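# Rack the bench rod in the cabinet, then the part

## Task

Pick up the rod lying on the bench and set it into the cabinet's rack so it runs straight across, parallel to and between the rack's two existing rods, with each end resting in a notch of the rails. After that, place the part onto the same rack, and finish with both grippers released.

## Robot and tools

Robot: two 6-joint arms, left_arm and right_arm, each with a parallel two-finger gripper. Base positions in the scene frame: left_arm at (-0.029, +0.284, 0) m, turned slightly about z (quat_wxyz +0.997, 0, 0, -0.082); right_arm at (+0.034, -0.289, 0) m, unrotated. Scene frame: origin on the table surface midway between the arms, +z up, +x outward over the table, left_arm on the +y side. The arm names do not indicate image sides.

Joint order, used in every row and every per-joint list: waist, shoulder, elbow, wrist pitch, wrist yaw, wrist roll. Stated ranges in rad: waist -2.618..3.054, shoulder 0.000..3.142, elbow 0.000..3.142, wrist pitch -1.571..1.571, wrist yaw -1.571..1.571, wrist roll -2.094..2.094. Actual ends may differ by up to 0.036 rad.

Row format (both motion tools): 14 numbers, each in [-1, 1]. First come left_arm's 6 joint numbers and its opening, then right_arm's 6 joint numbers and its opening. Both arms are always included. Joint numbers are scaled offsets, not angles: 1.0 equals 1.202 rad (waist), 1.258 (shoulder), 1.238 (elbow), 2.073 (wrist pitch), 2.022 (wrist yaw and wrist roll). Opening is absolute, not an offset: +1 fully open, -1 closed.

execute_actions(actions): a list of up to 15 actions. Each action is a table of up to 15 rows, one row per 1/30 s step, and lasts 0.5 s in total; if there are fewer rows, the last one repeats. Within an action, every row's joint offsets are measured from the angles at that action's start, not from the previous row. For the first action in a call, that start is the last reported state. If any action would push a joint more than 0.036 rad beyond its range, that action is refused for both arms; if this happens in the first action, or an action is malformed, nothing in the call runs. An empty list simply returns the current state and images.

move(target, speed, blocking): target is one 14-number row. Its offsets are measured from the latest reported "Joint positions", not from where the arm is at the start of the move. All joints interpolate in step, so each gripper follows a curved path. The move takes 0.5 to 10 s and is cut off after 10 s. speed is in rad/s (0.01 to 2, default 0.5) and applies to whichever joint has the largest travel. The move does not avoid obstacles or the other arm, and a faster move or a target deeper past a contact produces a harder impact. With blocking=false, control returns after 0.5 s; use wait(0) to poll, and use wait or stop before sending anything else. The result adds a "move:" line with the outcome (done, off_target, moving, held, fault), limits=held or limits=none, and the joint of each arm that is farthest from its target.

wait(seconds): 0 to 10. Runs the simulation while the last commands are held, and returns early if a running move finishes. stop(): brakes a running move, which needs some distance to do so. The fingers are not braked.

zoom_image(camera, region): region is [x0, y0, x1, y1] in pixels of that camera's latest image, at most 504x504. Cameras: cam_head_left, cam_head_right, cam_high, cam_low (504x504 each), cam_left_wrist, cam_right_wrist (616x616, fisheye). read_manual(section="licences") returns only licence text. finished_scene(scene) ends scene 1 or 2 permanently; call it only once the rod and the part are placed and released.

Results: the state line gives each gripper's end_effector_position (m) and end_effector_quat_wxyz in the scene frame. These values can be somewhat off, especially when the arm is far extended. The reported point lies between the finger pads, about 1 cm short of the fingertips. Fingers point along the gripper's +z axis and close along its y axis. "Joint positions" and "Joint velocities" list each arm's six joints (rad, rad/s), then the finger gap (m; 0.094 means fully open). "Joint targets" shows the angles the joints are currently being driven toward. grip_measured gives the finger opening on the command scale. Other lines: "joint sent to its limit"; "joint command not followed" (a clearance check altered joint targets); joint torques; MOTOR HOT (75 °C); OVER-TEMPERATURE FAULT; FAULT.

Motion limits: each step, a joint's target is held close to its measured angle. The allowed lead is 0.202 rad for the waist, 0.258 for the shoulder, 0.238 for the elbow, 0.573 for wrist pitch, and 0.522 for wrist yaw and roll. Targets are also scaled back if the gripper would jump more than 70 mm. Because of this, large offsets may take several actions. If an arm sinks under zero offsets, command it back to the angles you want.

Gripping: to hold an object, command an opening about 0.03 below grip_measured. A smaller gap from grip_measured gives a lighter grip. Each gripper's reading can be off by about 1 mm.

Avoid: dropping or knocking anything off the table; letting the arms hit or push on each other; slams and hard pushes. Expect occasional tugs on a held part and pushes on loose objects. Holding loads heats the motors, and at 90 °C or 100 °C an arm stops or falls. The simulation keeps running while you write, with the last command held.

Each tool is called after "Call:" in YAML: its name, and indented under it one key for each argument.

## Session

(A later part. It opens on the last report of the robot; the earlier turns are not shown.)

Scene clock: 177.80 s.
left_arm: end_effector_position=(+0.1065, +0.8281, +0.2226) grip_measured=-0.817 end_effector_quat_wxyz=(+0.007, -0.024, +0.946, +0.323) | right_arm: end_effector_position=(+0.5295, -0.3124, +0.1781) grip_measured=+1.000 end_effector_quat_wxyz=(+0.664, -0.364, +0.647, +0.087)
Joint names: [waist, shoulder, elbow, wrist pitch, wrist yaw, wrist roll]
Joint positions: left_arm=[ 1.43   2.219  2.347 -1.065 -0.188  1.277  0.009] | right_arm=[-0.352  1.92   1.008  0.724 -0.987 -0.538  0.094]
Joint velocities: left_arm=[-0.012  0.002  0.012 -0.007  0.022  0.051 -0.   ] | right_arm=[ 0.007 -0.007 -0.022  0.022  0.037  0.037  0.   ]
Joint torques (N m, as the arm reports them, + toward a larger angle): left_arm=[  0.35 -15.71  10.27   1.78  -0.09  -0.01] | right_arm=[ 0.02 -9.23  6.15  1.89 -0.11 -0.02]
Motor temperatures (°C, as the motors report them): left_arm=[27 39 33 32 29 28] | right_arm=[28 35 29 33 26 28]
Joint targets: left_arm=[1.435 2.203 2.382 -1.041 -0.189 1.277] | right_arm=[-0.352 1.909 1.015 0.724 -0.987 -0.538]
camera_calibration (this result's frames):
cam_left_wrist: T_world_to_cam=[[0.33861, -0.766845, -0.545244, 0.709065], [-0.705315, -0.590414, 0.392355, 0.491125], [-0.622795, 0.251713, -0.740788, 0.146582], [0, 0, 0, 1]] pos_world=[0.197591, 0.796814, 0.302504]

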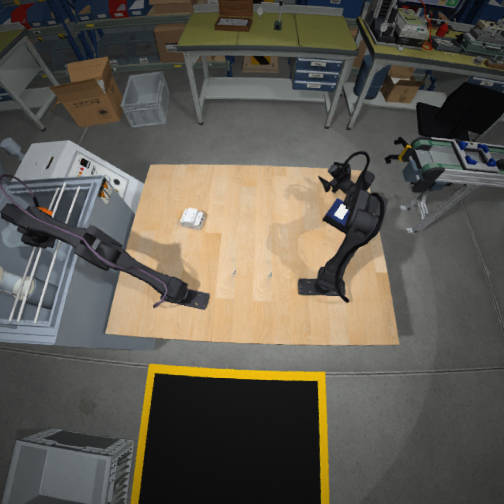

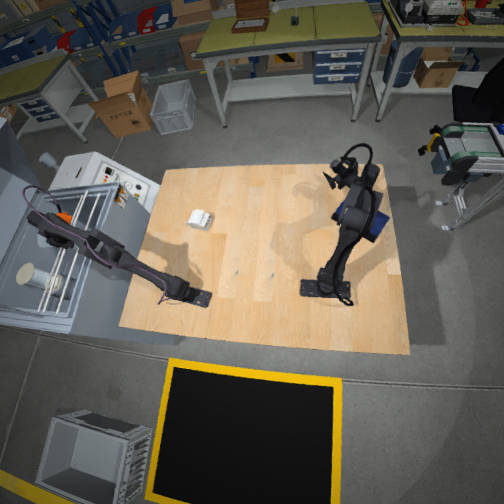

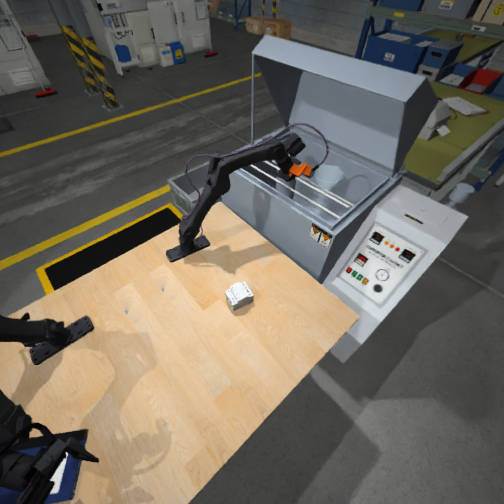

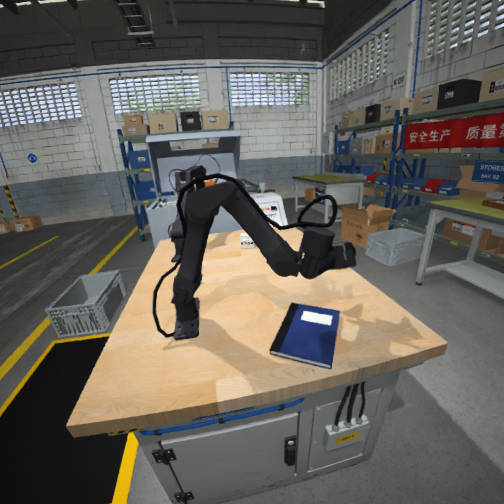

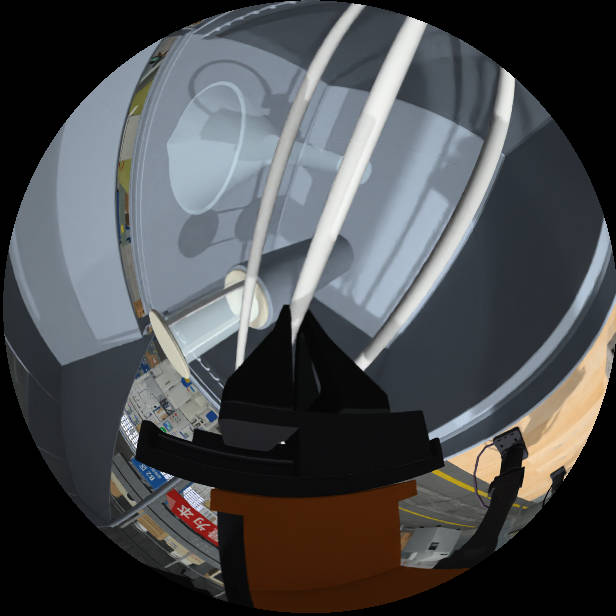

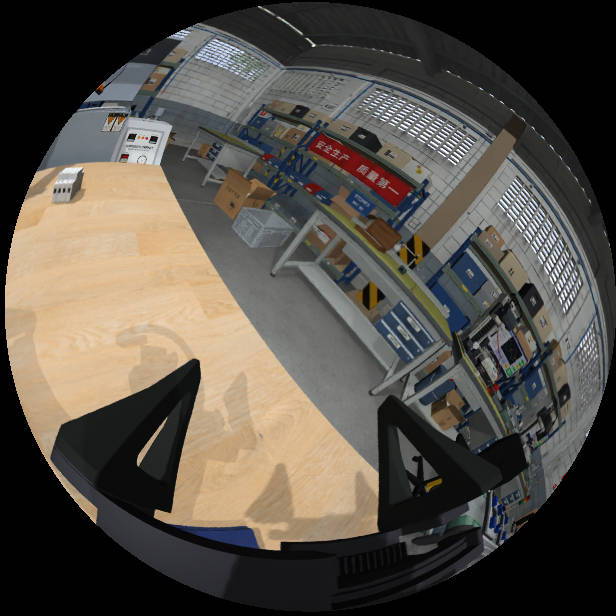

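Call:
move:
  target: [0,0.016,0.028,0.012,0,0,-0.86,0,-0.009,0.006,0,0,0,1]
  speed: 0.05

Call:
zoom_image:
  camera: "cam_head_left"
  region: [0, 285, 60, 335]

Call:
zoom_image:
  camera: "cam_head_left"
  region: [40, 170, 100, 220]

Call:
zoom_image:
  camera: "cam_low"
  region: [145, 185, 185, 215]

Scene clock: 182.00 s.
left_arm: end_effector_position=(+0.1074, +0.8310, +0.2056) grip_measured=-0.817 end_effector_quat_wxyz=(+0.002, -0.022, +0.951, +0.309) | right_arm: end_effector_position=(+0.5295, -0.3124, +0.1781) grip_measured=+1.000 end_effector_quat_wxyz=(+0.664, -0.364, +0.647, +0.087)
Joint names: [waist, shoulder, elbow, wrist pitch, wrist yaw, wrist roll]
Joint positions: left_arm=[ 1.43   2.25   2.347 -1.065 -0.188  1.277  0.009] | right_arm=[-0.352  1.92   1.008  0.724 -0.987 -0.538  0.094]
Joint velocities: left_arm=[ 0.002 -0.012  0.002  0.037 -0.051 -0.037  0.001] | right_arm=[ 0.002  0.002  0.002 -0.007  0.007  0.037  0.   ]
Joint torques (N m, as the arm reports them, + toward a larger angle): left_arm=[  0.05 -15.58  10.3    1.75  -0.09   0.  ] | right_arm=[ 0.03 -9.22  6.15  1.89 -0.11 -0.03]
Motor temperatures (°C, as the motors report them): left_arm=[27 40 33 32 29 28] | right_arm=[28 35 29 33 26 28]
Joint targets: left_arm=[1.430 2.239 2.382 -1.040 -0.188 1.277] | right_arm=[-0.352 1.909 1.015 0.724 -0.987 -0.538]
move: off_target (left_arm); limits=none; left_arm: farthest joint: the elbow, 0.034 radians from its target (0.034 radians at the start); right_arm: farthest joint: the shoulder, 0.011 radians from its target (0.011 radians at the start)
camera_calibration (this result's frames):
cam_left_wrist: T_world_to_cam=[[0.333587, -0.782819, -0.525276, 0.711413], [-0.70152, -0.578346, 0.416396, 0.484703], [-0.629754, 0.229587, -0.742092, 0.153275], [0, 0, 0, 1]] pos_world=[0.199236, 0.802044, 0.285604]

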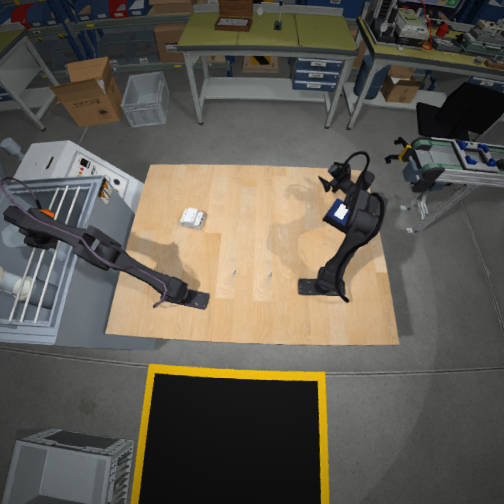

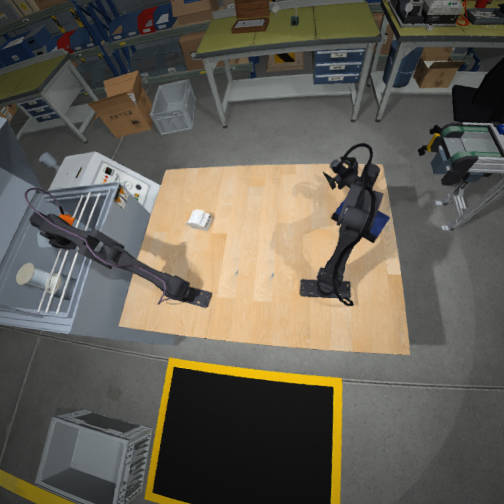

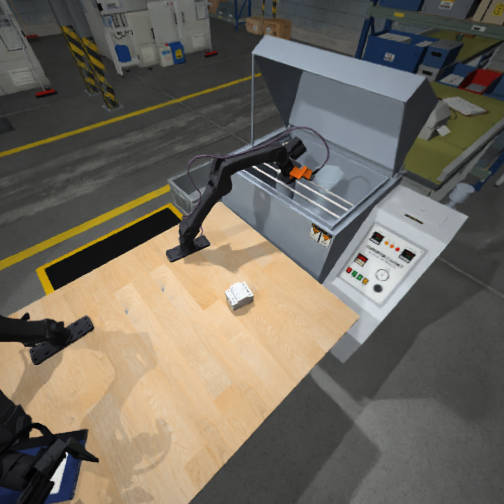

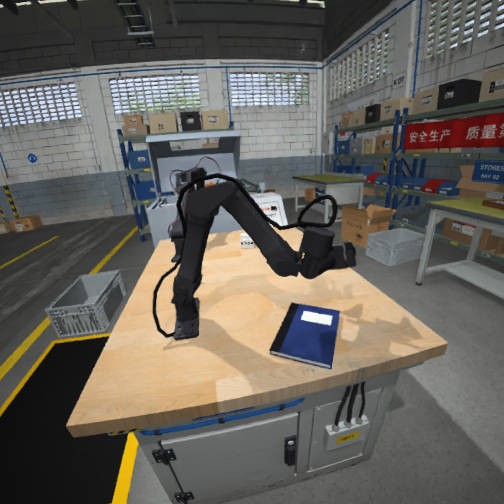

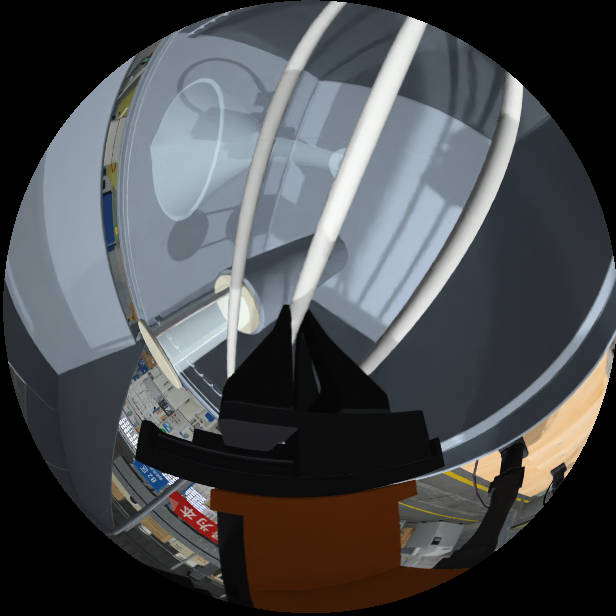

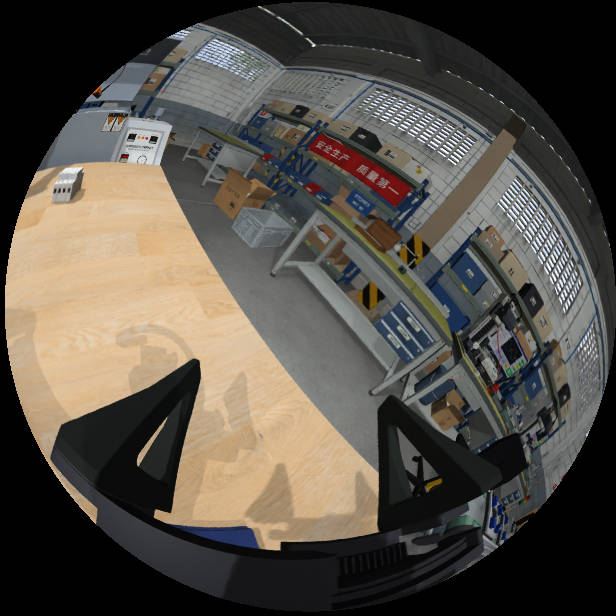

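Region (0, 285, 60, 335) of cam_head_left's 504x504 image, scaled by 8.400, with more detail than that image has.

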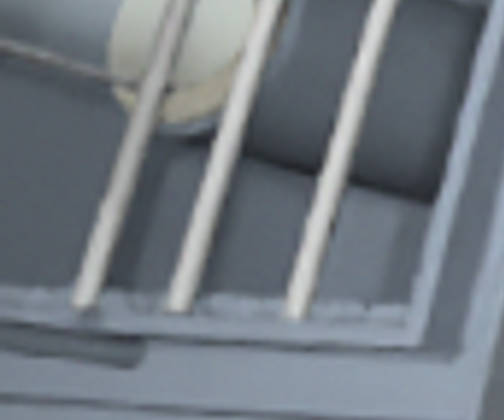

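Region (40, 170, 100, 220) of cam_head_left's 504x504 image, scaled by 8.400, with more detail than that image has.

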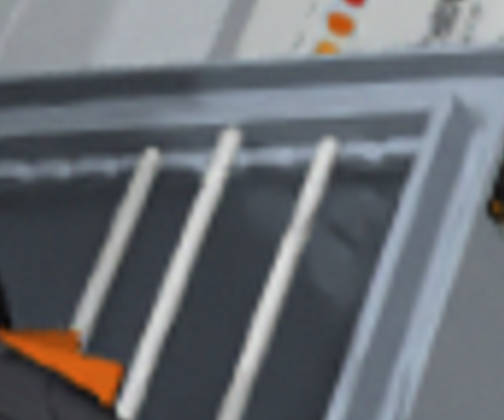

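Region (145, 185, 185, 215) of cam_low's 504x504 image, scaled by 12.600, with more detail than that image has; it fills the top 378 rows of this view, and the rest is white.

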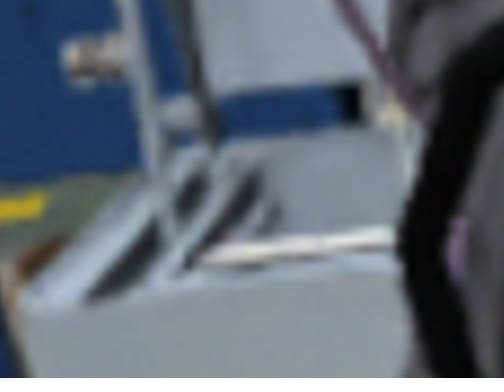

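Call:
move:
  target: [0,0.011,0.028,0.023,0,0,-0.86,0,-0.009,0.006,0,0,0,1]
  speed: 0.06

Call:
zoom_image:
  camera: "cam_head_left"
  region: [0, 285, 60, 335]

Call:
zoom_image:
  camera: "cam_head_left"
  region: [40, 170, 100, 220]

Scene clock: 185.87 s.
left_arm: end_effector_position=(+0.1087, +0.8353, +0.1961) grip_measured=-0.817 end_effector_quat_wxyz=(+0.000, -0.022, +0.952, +0.306) | right_arm: end_effector_position=(+0.5295, -0.3124, +0.1781) grip_measured=+1.000 end_effector_quat_wxyz=(+0.664, -0.364, +0.647, +0.087)
Joint names: [waist, shoulder, elbow, wrist pitch, wrist yaw, wrist roll]
Joint positions: left_arm=[ 1.43   2.271  2.347 -1.051 -0.188  1.279  0.009] | right_arm=[-0.352  1.92   1.008  0.724 -0.987 -0.538  0.094]
Joint velocities: left_arm=[-0.012  0.002 -0.012 -0.007  0.051  0.037 -0.001] | right_arm=[-0.002 -0.002 -0.022 -0.154  0.037 -0.022  0.   ]
Joint torques (N m, as the arm reports them, + toward a larger angle): left_arm=[  0.05 -15.42  10.36   1.86  -0.1   -0.02] | right_arm=[ 0.05 -9.21  6.16  1.88 -0.1  -0.03]
Motor temperatures (°C, as the motors report them): left_arm=[27 40 33 32 29 28] | right_arm=[28 35 29 33 26 28]
Joint targets: left_arm=[1.430 2.264 2.382 -1.017 -0.188 1.278] | right_arm=[-0.352 1.909 1.015 0.724 -0.987 -0.538]
move: off_target (left_arm); limits=none; left_arm: farthest joint: the elbow, 0.034 radians from its target (0.034 radians at the start); right_arm: farthest joint: the shoulder, 0.011 radians from its target (0.011 radians at the start)
camera_calibration (this result's frames):
cam_left_wrist: T_world_to_cam=[[0.331083, -0.786546, -0.521277, 0.712033], [-0.700744, -0.574915, 0.42241, 0.487973], [-0.631935, 0.225429, -0.741512, 0.149657], [0, 0, 0, 1]] pos_world=[0.200776, 0.806852, 0.276015]

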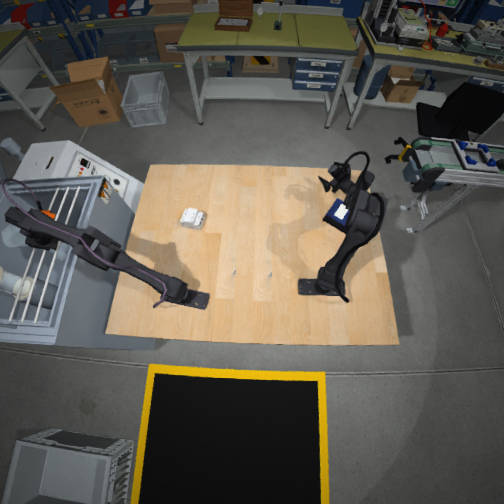

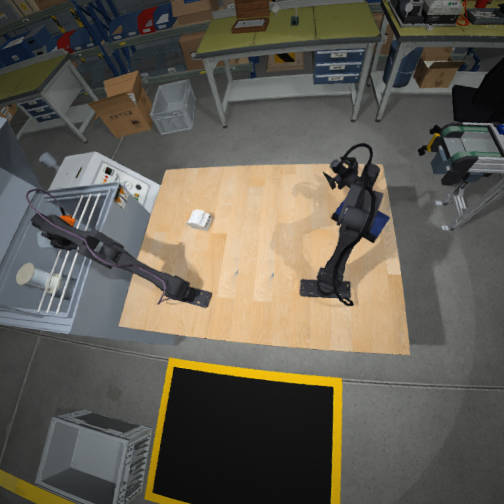

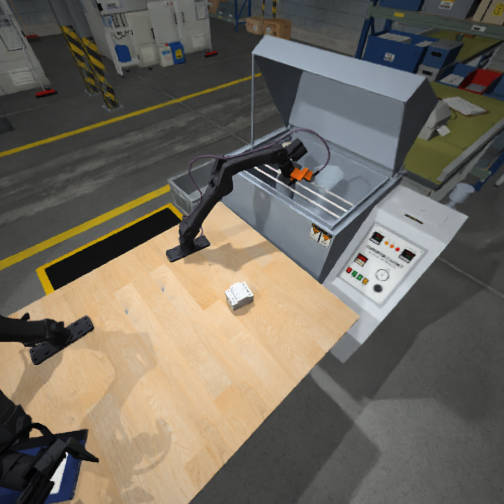

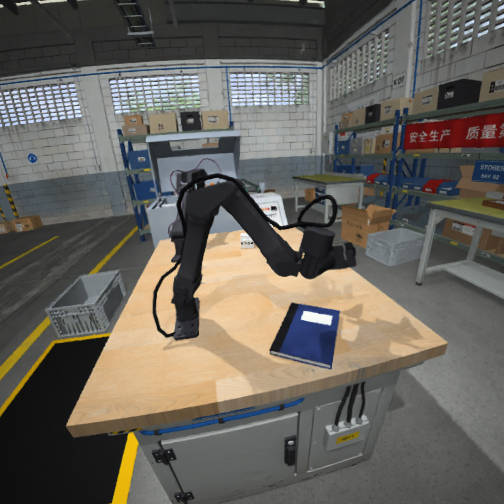

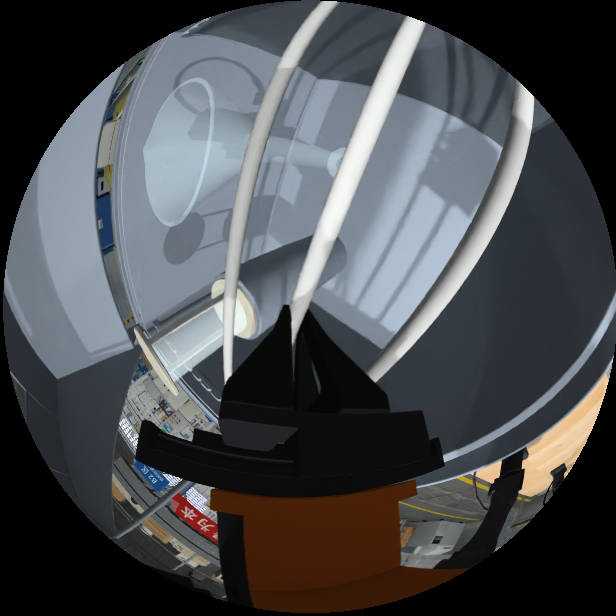

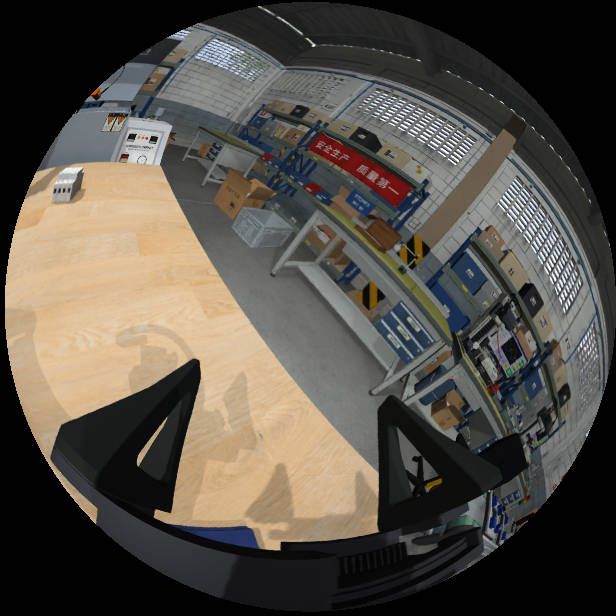

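Region (0, 285, 60, 335) of cam_head_left's 504x504 image, scaled by 8.400, with more detail than that image has.

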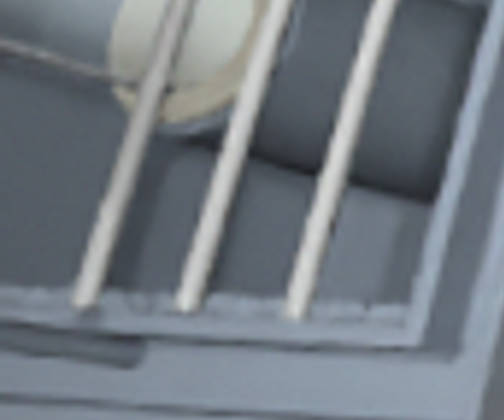

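Region (40, 170, 100, 220) of cam_head_left's 504x504 image, scaled by 8.400, with more detail than that image has.

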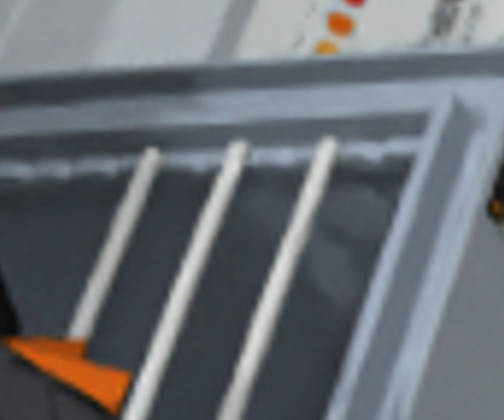

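Call:
execute_actions:
  actions:
    - [[0,-0.014,0.028,0.008,0,0,-0.4,0,-0.009,0.006,0,0,0,1]]

Call:
move:
  target: [0,-0.2,0.02,-0.06,0,0,-0.4,0,-0.009,0.006,0,0,0,1]
  speed: 0.3

Call:
zoom_image:
  camera: "cam_head_left"
  region: [160, 190, 220, 250]

Call:
zoom_image:
  camera: "cam_high"
  region: [210, 265, 270, 325]

Call:
zoom_image:
  camera: "cam_head_left"
  region: [40, 170, 100, 220]

Scene clock: 190.77 s.
left_arm: end_effector_position=(+0.1088, +0.8356, +0.1963) grip_measured=-0.402 end_effector_quat_wxyz=(+0.001, -0.022, +0.952, +0.307) | right_arm: end_effector_position=(+0.5295, -0.3124, +0.1781) grip_measured=+1.000 end_effector_quat_wxyz=(+0.664, -0.364, +0.647, +0.087)
Joint names: [waist, shoulder, elbow, wrist pitch, wrist yaw, wrist roll]
Joint positions: left_arm=[ 1.43   2.271  2.347 -1.049 -0.188  1.279  0.028] | right_arm=[-0.352  1.92   1.008  0.724 -0.987 -0.538  0.094]
Joint velocities: left_arm=[-0.012 -0.007 -0.002 -0.007 -0.037 -0.007  0.001] | right_arm=[-0.002  0.002 -0.012  0.037 -0.051 -0.11   0.   ]
Joint torques (N m, as the arm reports them, + toward a larger angle): left_arm=[  0.05 -16.46  10.3    1.62  -0.09   0.  ] | right_arm=[ 0.04 -9.23  6.17  1.89 -0.11 -0.03]
Motor temperatures (°C, as the motors report them): left_arm=[27 40 33 32 29 28] | right_arm=[28 36 29 33 26 28]
Joint targets: left_arm=[1.430 2.253 2.382 -1.034 -0.188 1.279] | right_arm=[-0.352 1.909 1.015 0.724 -0.987 -0.538]
camera_calibration (this result's frames):
cam_left_wrist: T_world_to_cam=[[0.331262, -0.785976, -0.522022, 0.711917], [-0.700889, -0.575376, 0.421542, 0.488654], [-0.63168, 0.226239, -0.741482, 0.149058], [0, 0, 0, 1]] pos_world=[0.200818, 0.806987, 0.276173]

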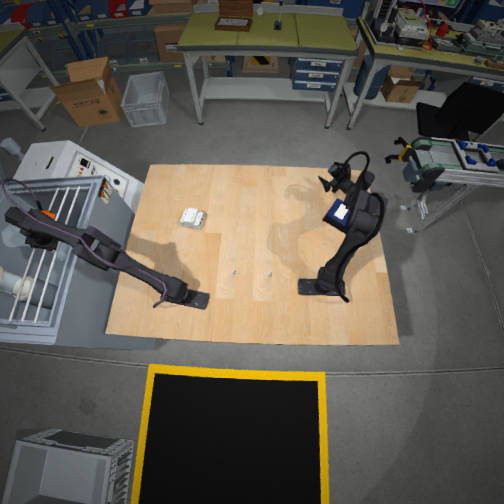

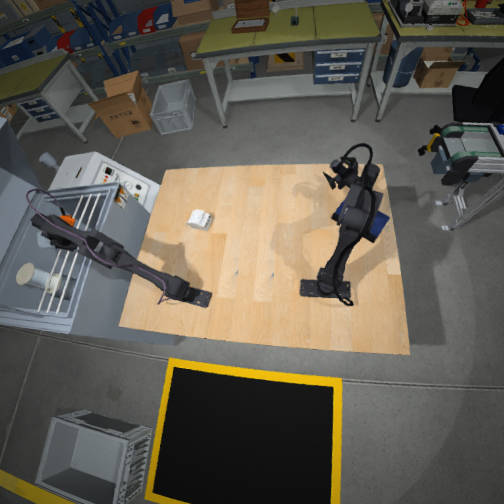

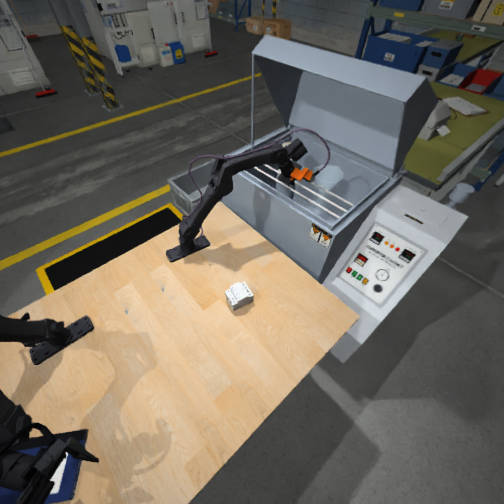

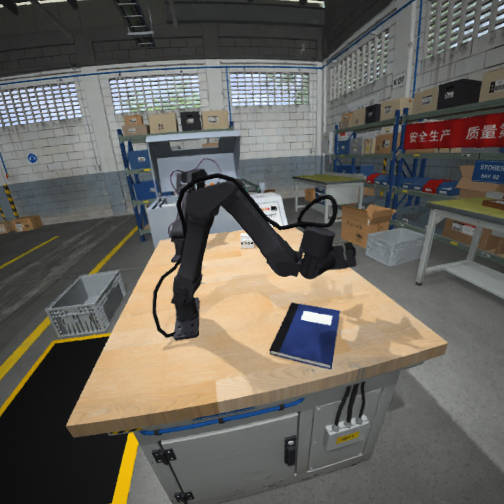

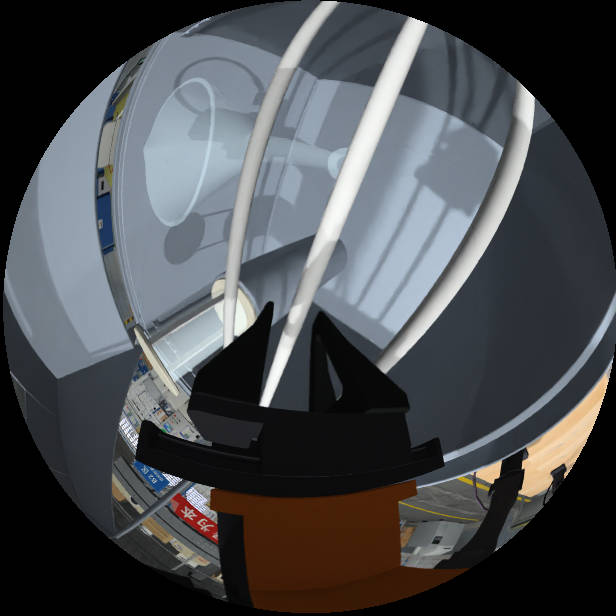

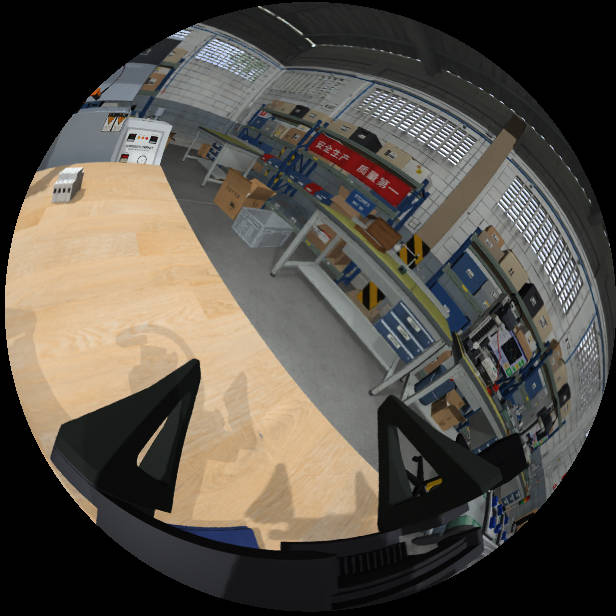

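Scene clock: 192.30 s.
left_arm: end_effector_position=(+0.0928, +0.7848, +0.3028) grip_measured=-0.402 end_effector_quat_wxyz=(+0.019, -0.027, +0.932, +0.361) | right_arm: end_effector_position=(+0.5295, -0.3124, +0.1781) grip_measured=+1.000 end_effector_quat_wxyz=(+0.664, -0.364, +0.647, +0.087)
Joint names: [waist, shoulder, elbow, wrist pitch, wrist yaw, wrist roll]
Joint positions: left_arm=[ 1.43   2.035  2.347 -1.163 -0.188  1.279  0.028] | right_arm=[-0.352  1.92   1.008  0.724 -0.987 -0.538  0.094]
Joint velocities: left_arm=[-0.007 -0.007 -0.012  0.007 -0.051  0.037 -0.001] | right_arm=[-0.012  0.012 -0.022  0.037 -0.066 -0.066  0.   ]
Joint torques (N m, as the arm reports them, + toward a larger angle): left_arm=[  0.04 -13.6    9.01   1.48  -0.09  -0.01] | right_arm=[ 0.06 -9.21  6.15  1.89 -0.1  -0.02]
Motor temperatures (°C, as the motors report them): left_arm=[27 40 33 32 29 28] | right_arm=[28 36 29 33 26 28]
Joint targets: left_arm=[1.430 2.019 2.372 -1.174 -0.188 1.279] | right_arm=[-0.352 1.909 1.015 0.724 -0.987 -0.538]
move: off_target (left_arm); limits=none; left_arm: farthest joint: the elbow, 0.024 radians from its target (0.024 radians at the start); right_arm: farthest joint: the shoulder, 0.011 radians from its target (0.011 radians at the start)
camera_calibration (this result's frames):
cam_left_wrist: T_world_to_cam=[[0.351853, -0.720504, -0.597557, 0.702449], [-0.714631, -0.619072, 0.325657, 0.467964], [-0.604568, 0.312449, -0.732716, 0.156571], [0, 0, 0, 1]] pos_world=[0.181921, 0.7469, 0.38208]

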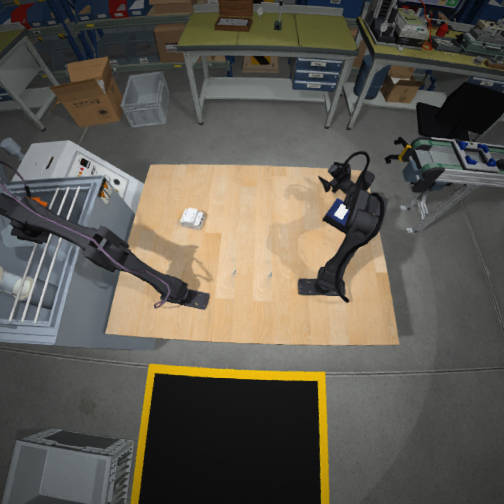

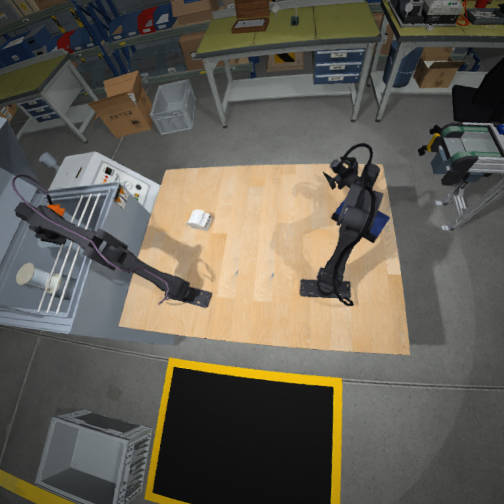

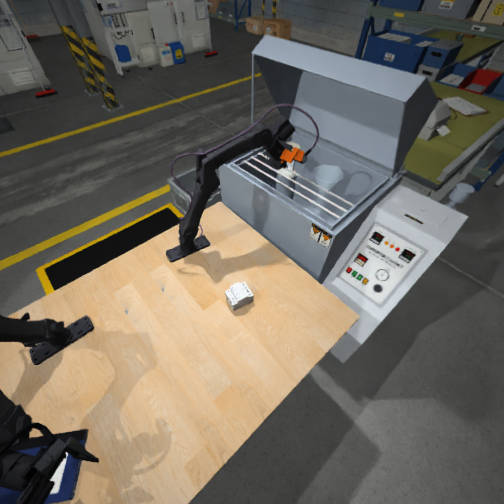

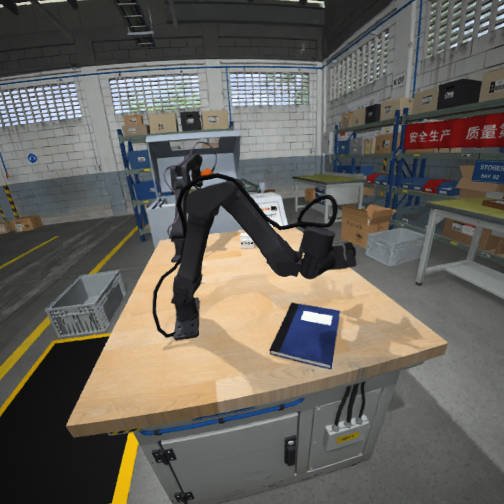

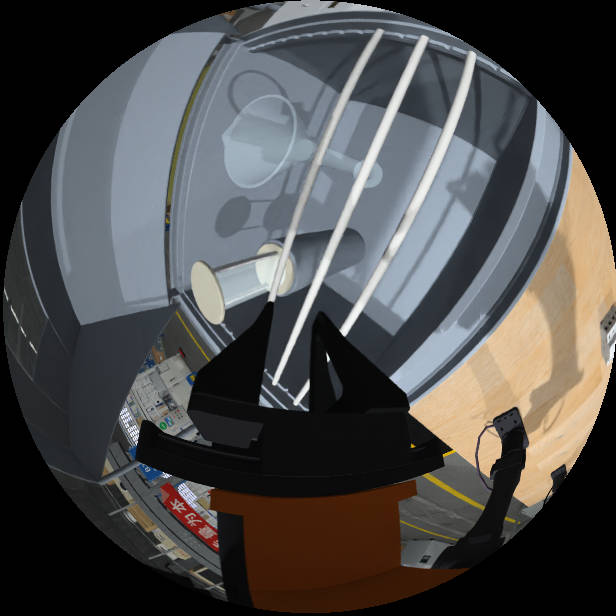

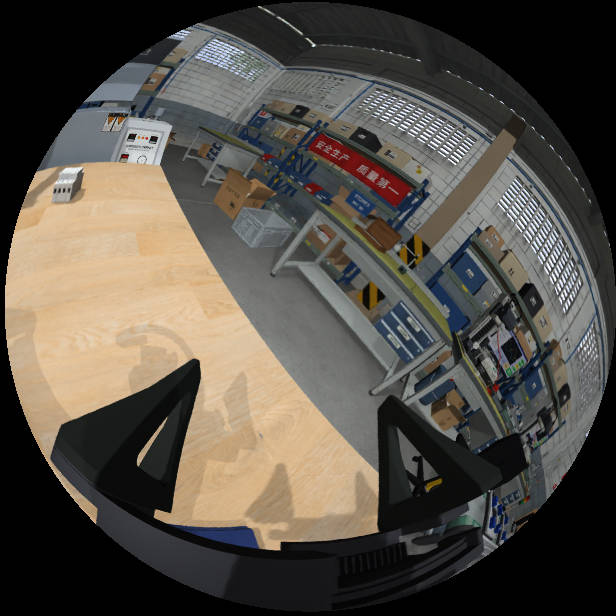

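Region (160, 190, 220, 250) of cam_head_left's 504x504 image, scaled by 8.400, with more detail than that image has.

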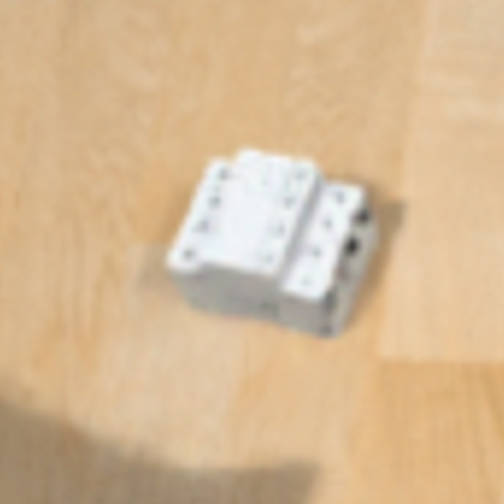

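Region (210, 265, 270, 325) of cam_high's 504x504 image, scaled by 8.400, with more detail than that image has.

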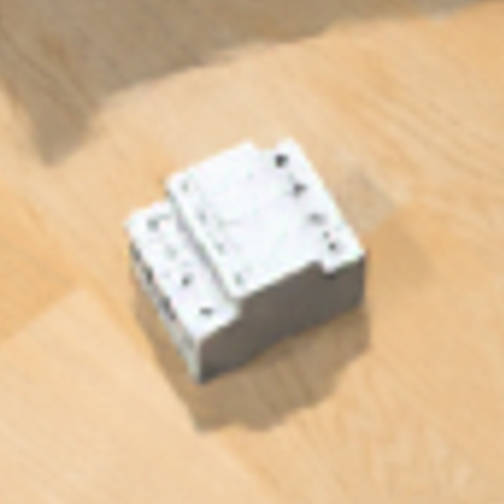

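Region (40, 170, 100, 220) of cam_head_left's 504x504 image, scaled by 8.400, with more detail than that image has.

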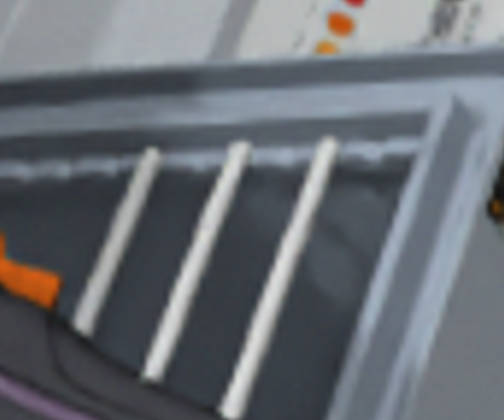

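Call:
move:
  target: [-0.653,-0.355,-0.49,-0.046,-0.126,-0.725,1,0,-0.009,0.006,0,0,0,1]
  speed: 1.2

Call:
move:
  target: [-0.662,0.21,-0.2,0,-0.137,-0.733,1,0,-0.009,0.006,0,0,0,1]
  speed: 1.2

Scene clock: 206.27 s.
left_arm: end_effector_position=(+0.2621, +0.5214, +0.2679) grip_measured=+1.000 end_effector_quat_wxyz=(+0.190, -0.355, +0.884, +0.237) | right_arm: end_effector_position=(+0.5295, -0.3124, +0.1781) grip_measured=+1.000 end_effector_quat_wxyz=(+0.664, -0.364, +0.647, +0.087)
Joint names: [waist, shoulder, elbow, wrist pitch, wrist yaw, wrist roll]
Joint positions: left_arm=[ 0.65   1.61   1.751 -1.249 -0.424 -0.177  0.094] | right_arm=[-0.352  1.92   1.008  0.724 -0.987 -0.538  0.094]
Joint velocities: left_arm=[-0.007  0.002 -0.007 -0.007 -0.037  0.066  0.   ] | right_arm=[-0.007 -0.002 -0.007 -0.066 -0.037  0.007  0.   ]
Joint torques (N m, as the arm reports them, + toward a larger angle): left_arm=[ -0.26 -10.05   6.12   1.08  -0.35  -0.09] | right_arm=[ 0.02 -9.23  6.16  1.88 -0.1  -0.02]
Motor temperatures (°C, as the motors report them): left_arm=[27 39 33 32 29 28] | right_arm=[28 36 29 33 26 28]
Joint targets: left_arm=[0.645 1.588 1.741 -1.258 -0.443 -0.187] | right_arm=[-0.352 1.909 1.015 0.724 -0.987 -0.538]
move: off_target (left_arm); limits=none; left_arm: farthest joint: the shoulder, 0.022 radians from its target (0.446 radians at the start); right_arm: farthest joint: the shoulder, 0.011 radians from its target (0.011 radians at the start)
camera_calibration (this result's frames):
cam_left_wrist: T_world_to_cam=[[0.876934, -0.471686, -0.0921911, 0.0295228], [-0.459116, -0.878882, 0.129532, 0.558279], [-0.142123, -0.0712646, -0.98728, 0.462785], [0, 0, 0, 1]] pos_world=[0.296198, 0.537567, 0.387305]

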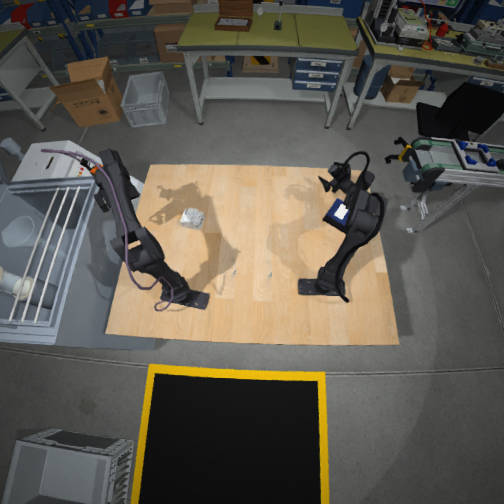

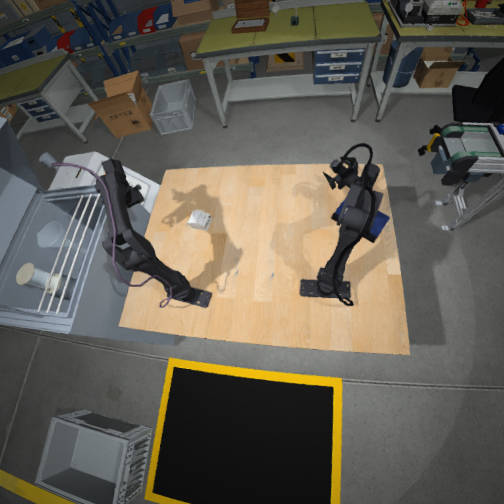

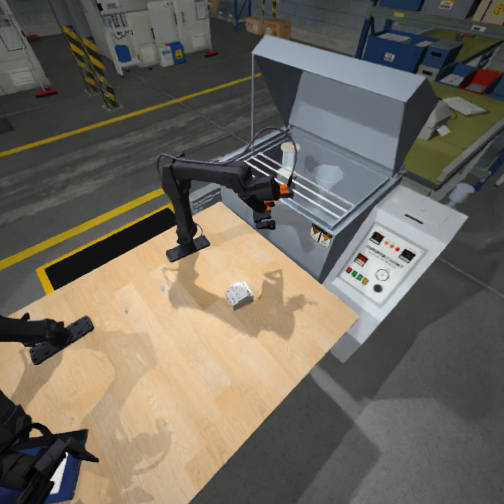

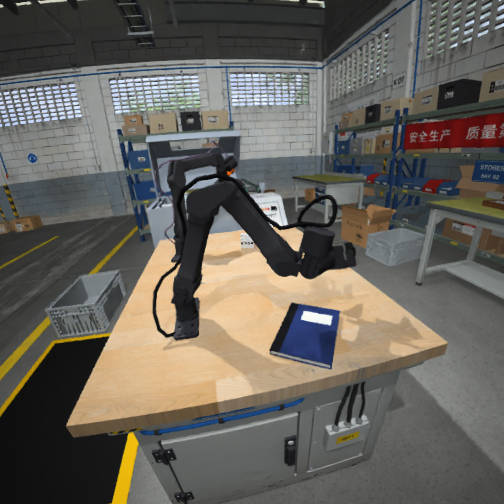

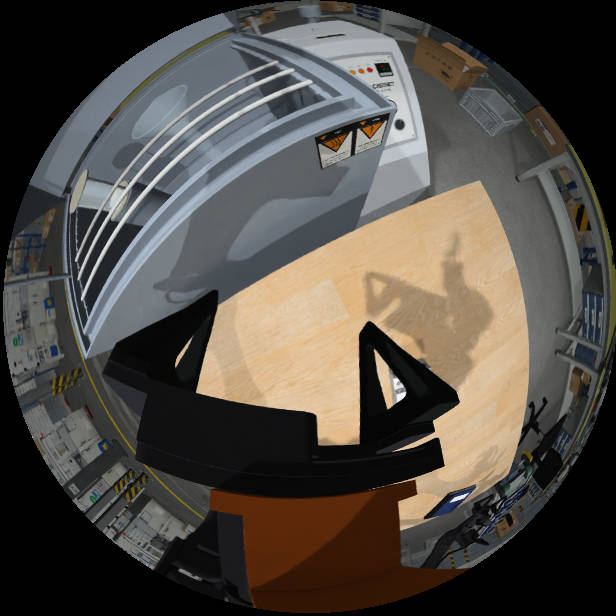

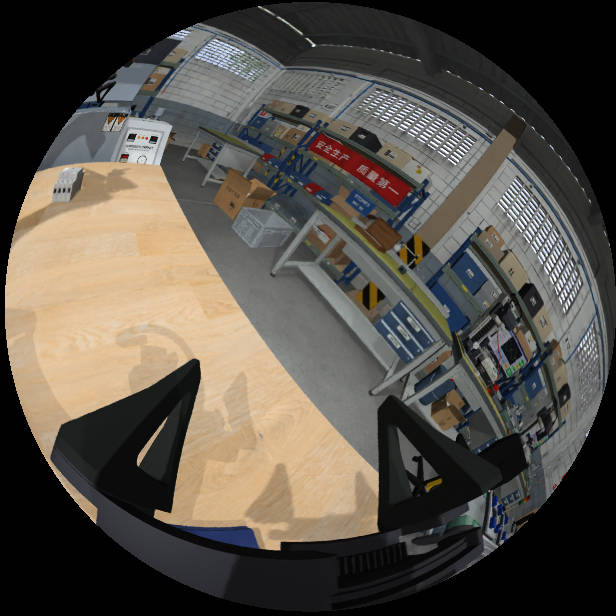

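Scene clock: 208.50 s.
left_arm: end_effector_position=(+0.3297, +0.2873, +0.1286) grip_measured=+1.000 end_effector_quat_wxyz=(-0.263, +0.581, -0.743, -0.203) | right_arm: end_effector_position=(+0.5295, -0.3124, +0.1781) grip_measured=+1.000 end_effector_quat_wxyz=(+0.664, -0.364, +0.647, +0.087)
Joint names: [waist, shoulder, elbow, wrist pitch, wrist yaw, wrist roll]
Joint positions: left_arm=[-0.145  1.88   1.511 -1.248 -0.675 -1.652  0.094] | right_arm=[-0.352  1.92   1.008  0.724 -0.987 -0.538  0.094]
Joint velocities: left_arm=[-0.002  0.007 -0.007  0.037 -0.007 -0.007  0.   ] | right_arm=[ 0.007  0.012  0.017 -0.066  0.007  0.022  0.   ]
Joint torques (N m, as the arm reports them, + toward a larger angle): left_arm=[  0.01 -10.78   5.84   0.21  -0.53  -0.07] | right_arm=[ 0.04 -9.22  6.19  1.88 -0.1  -0.03]
Motor temperatures (°C, as the motors report them): left_arm=[27 39 32 31 29 28] | right_arm=[28 36 29 33 26 28]
Joint targets: left_arm=[-0.146 1.874 1.503 -1.248 -0.701 -1.660] | right_arm=[-0.352 1.909 1.015 0.724 -0.987 -0.538]
move: off_target (left_arm); limits=none; left_arm: farthest joint: the wrist yaw, 0.026 radians from its target (0.277 radians at the start); right_arm: farthest joint: the shoulder, 0.011 radians from its target (0.011 radians at the start)
camera_calibration (this result's frames):
cam_left_wrist: T_world_to_cam=[[0.975513, -0.0353384, 0.217086, -0.350693], [-0.0523961, -0.995931, 0.0733279, 0.30838], [0.213612, -0.0829067, -0.973394, 0.202444], [0, 0, 0, 1]] pos_world=[0.315019, 0.311517, 0.250576]

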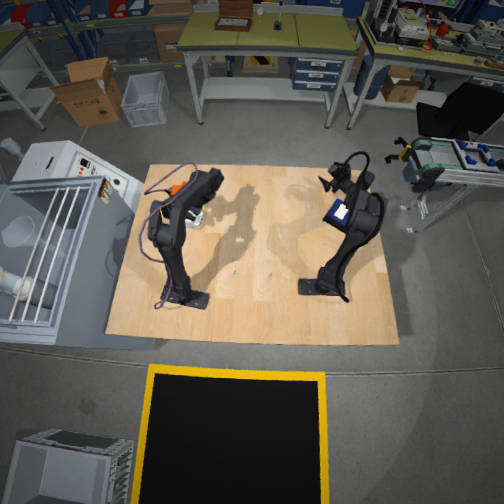

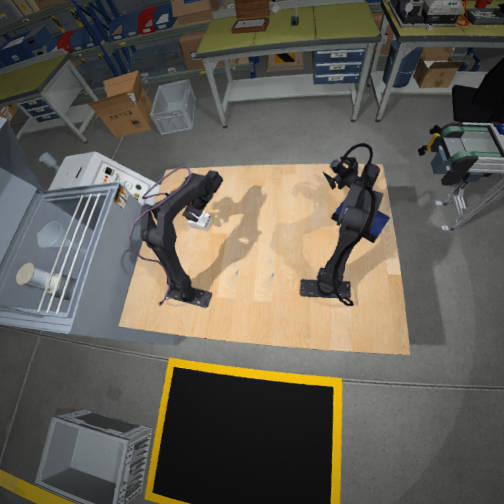

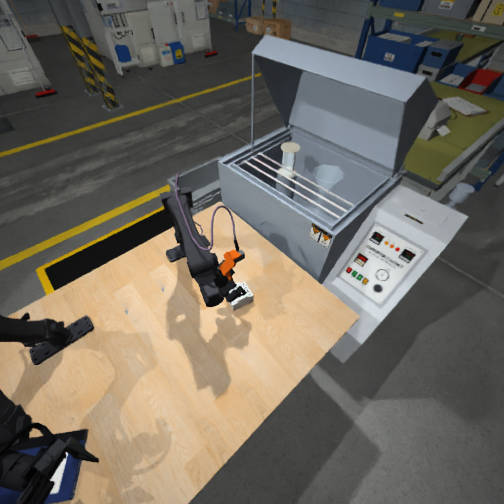

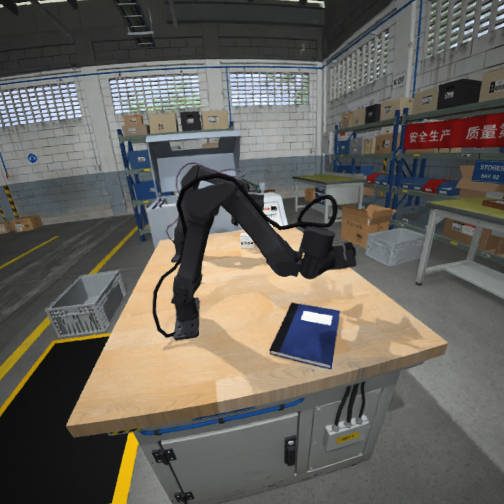

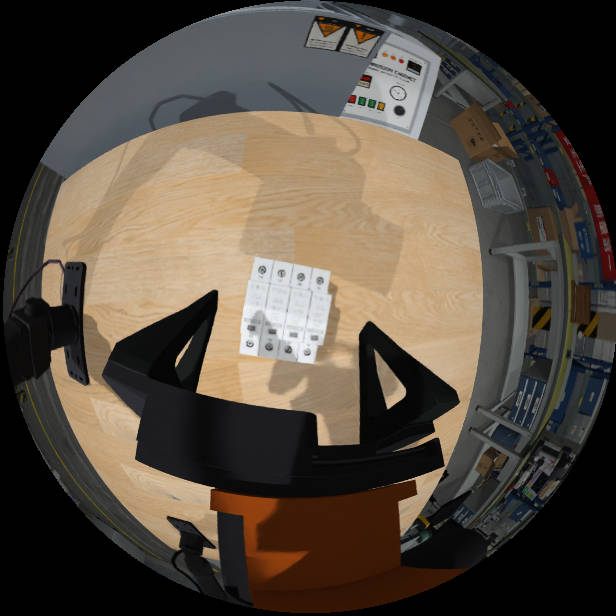

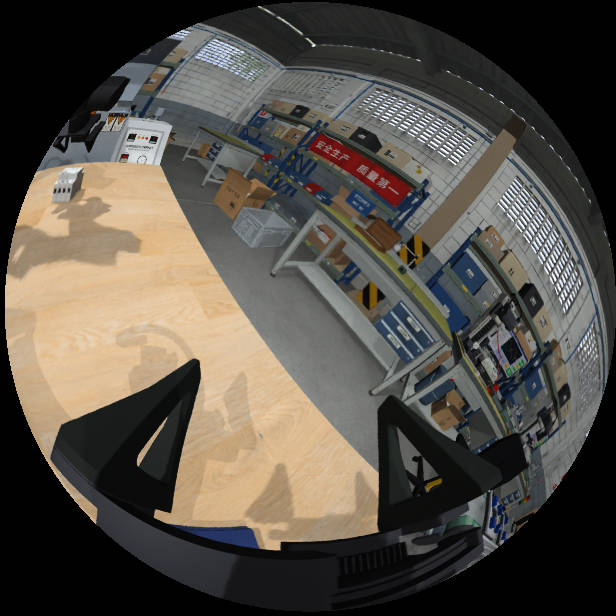

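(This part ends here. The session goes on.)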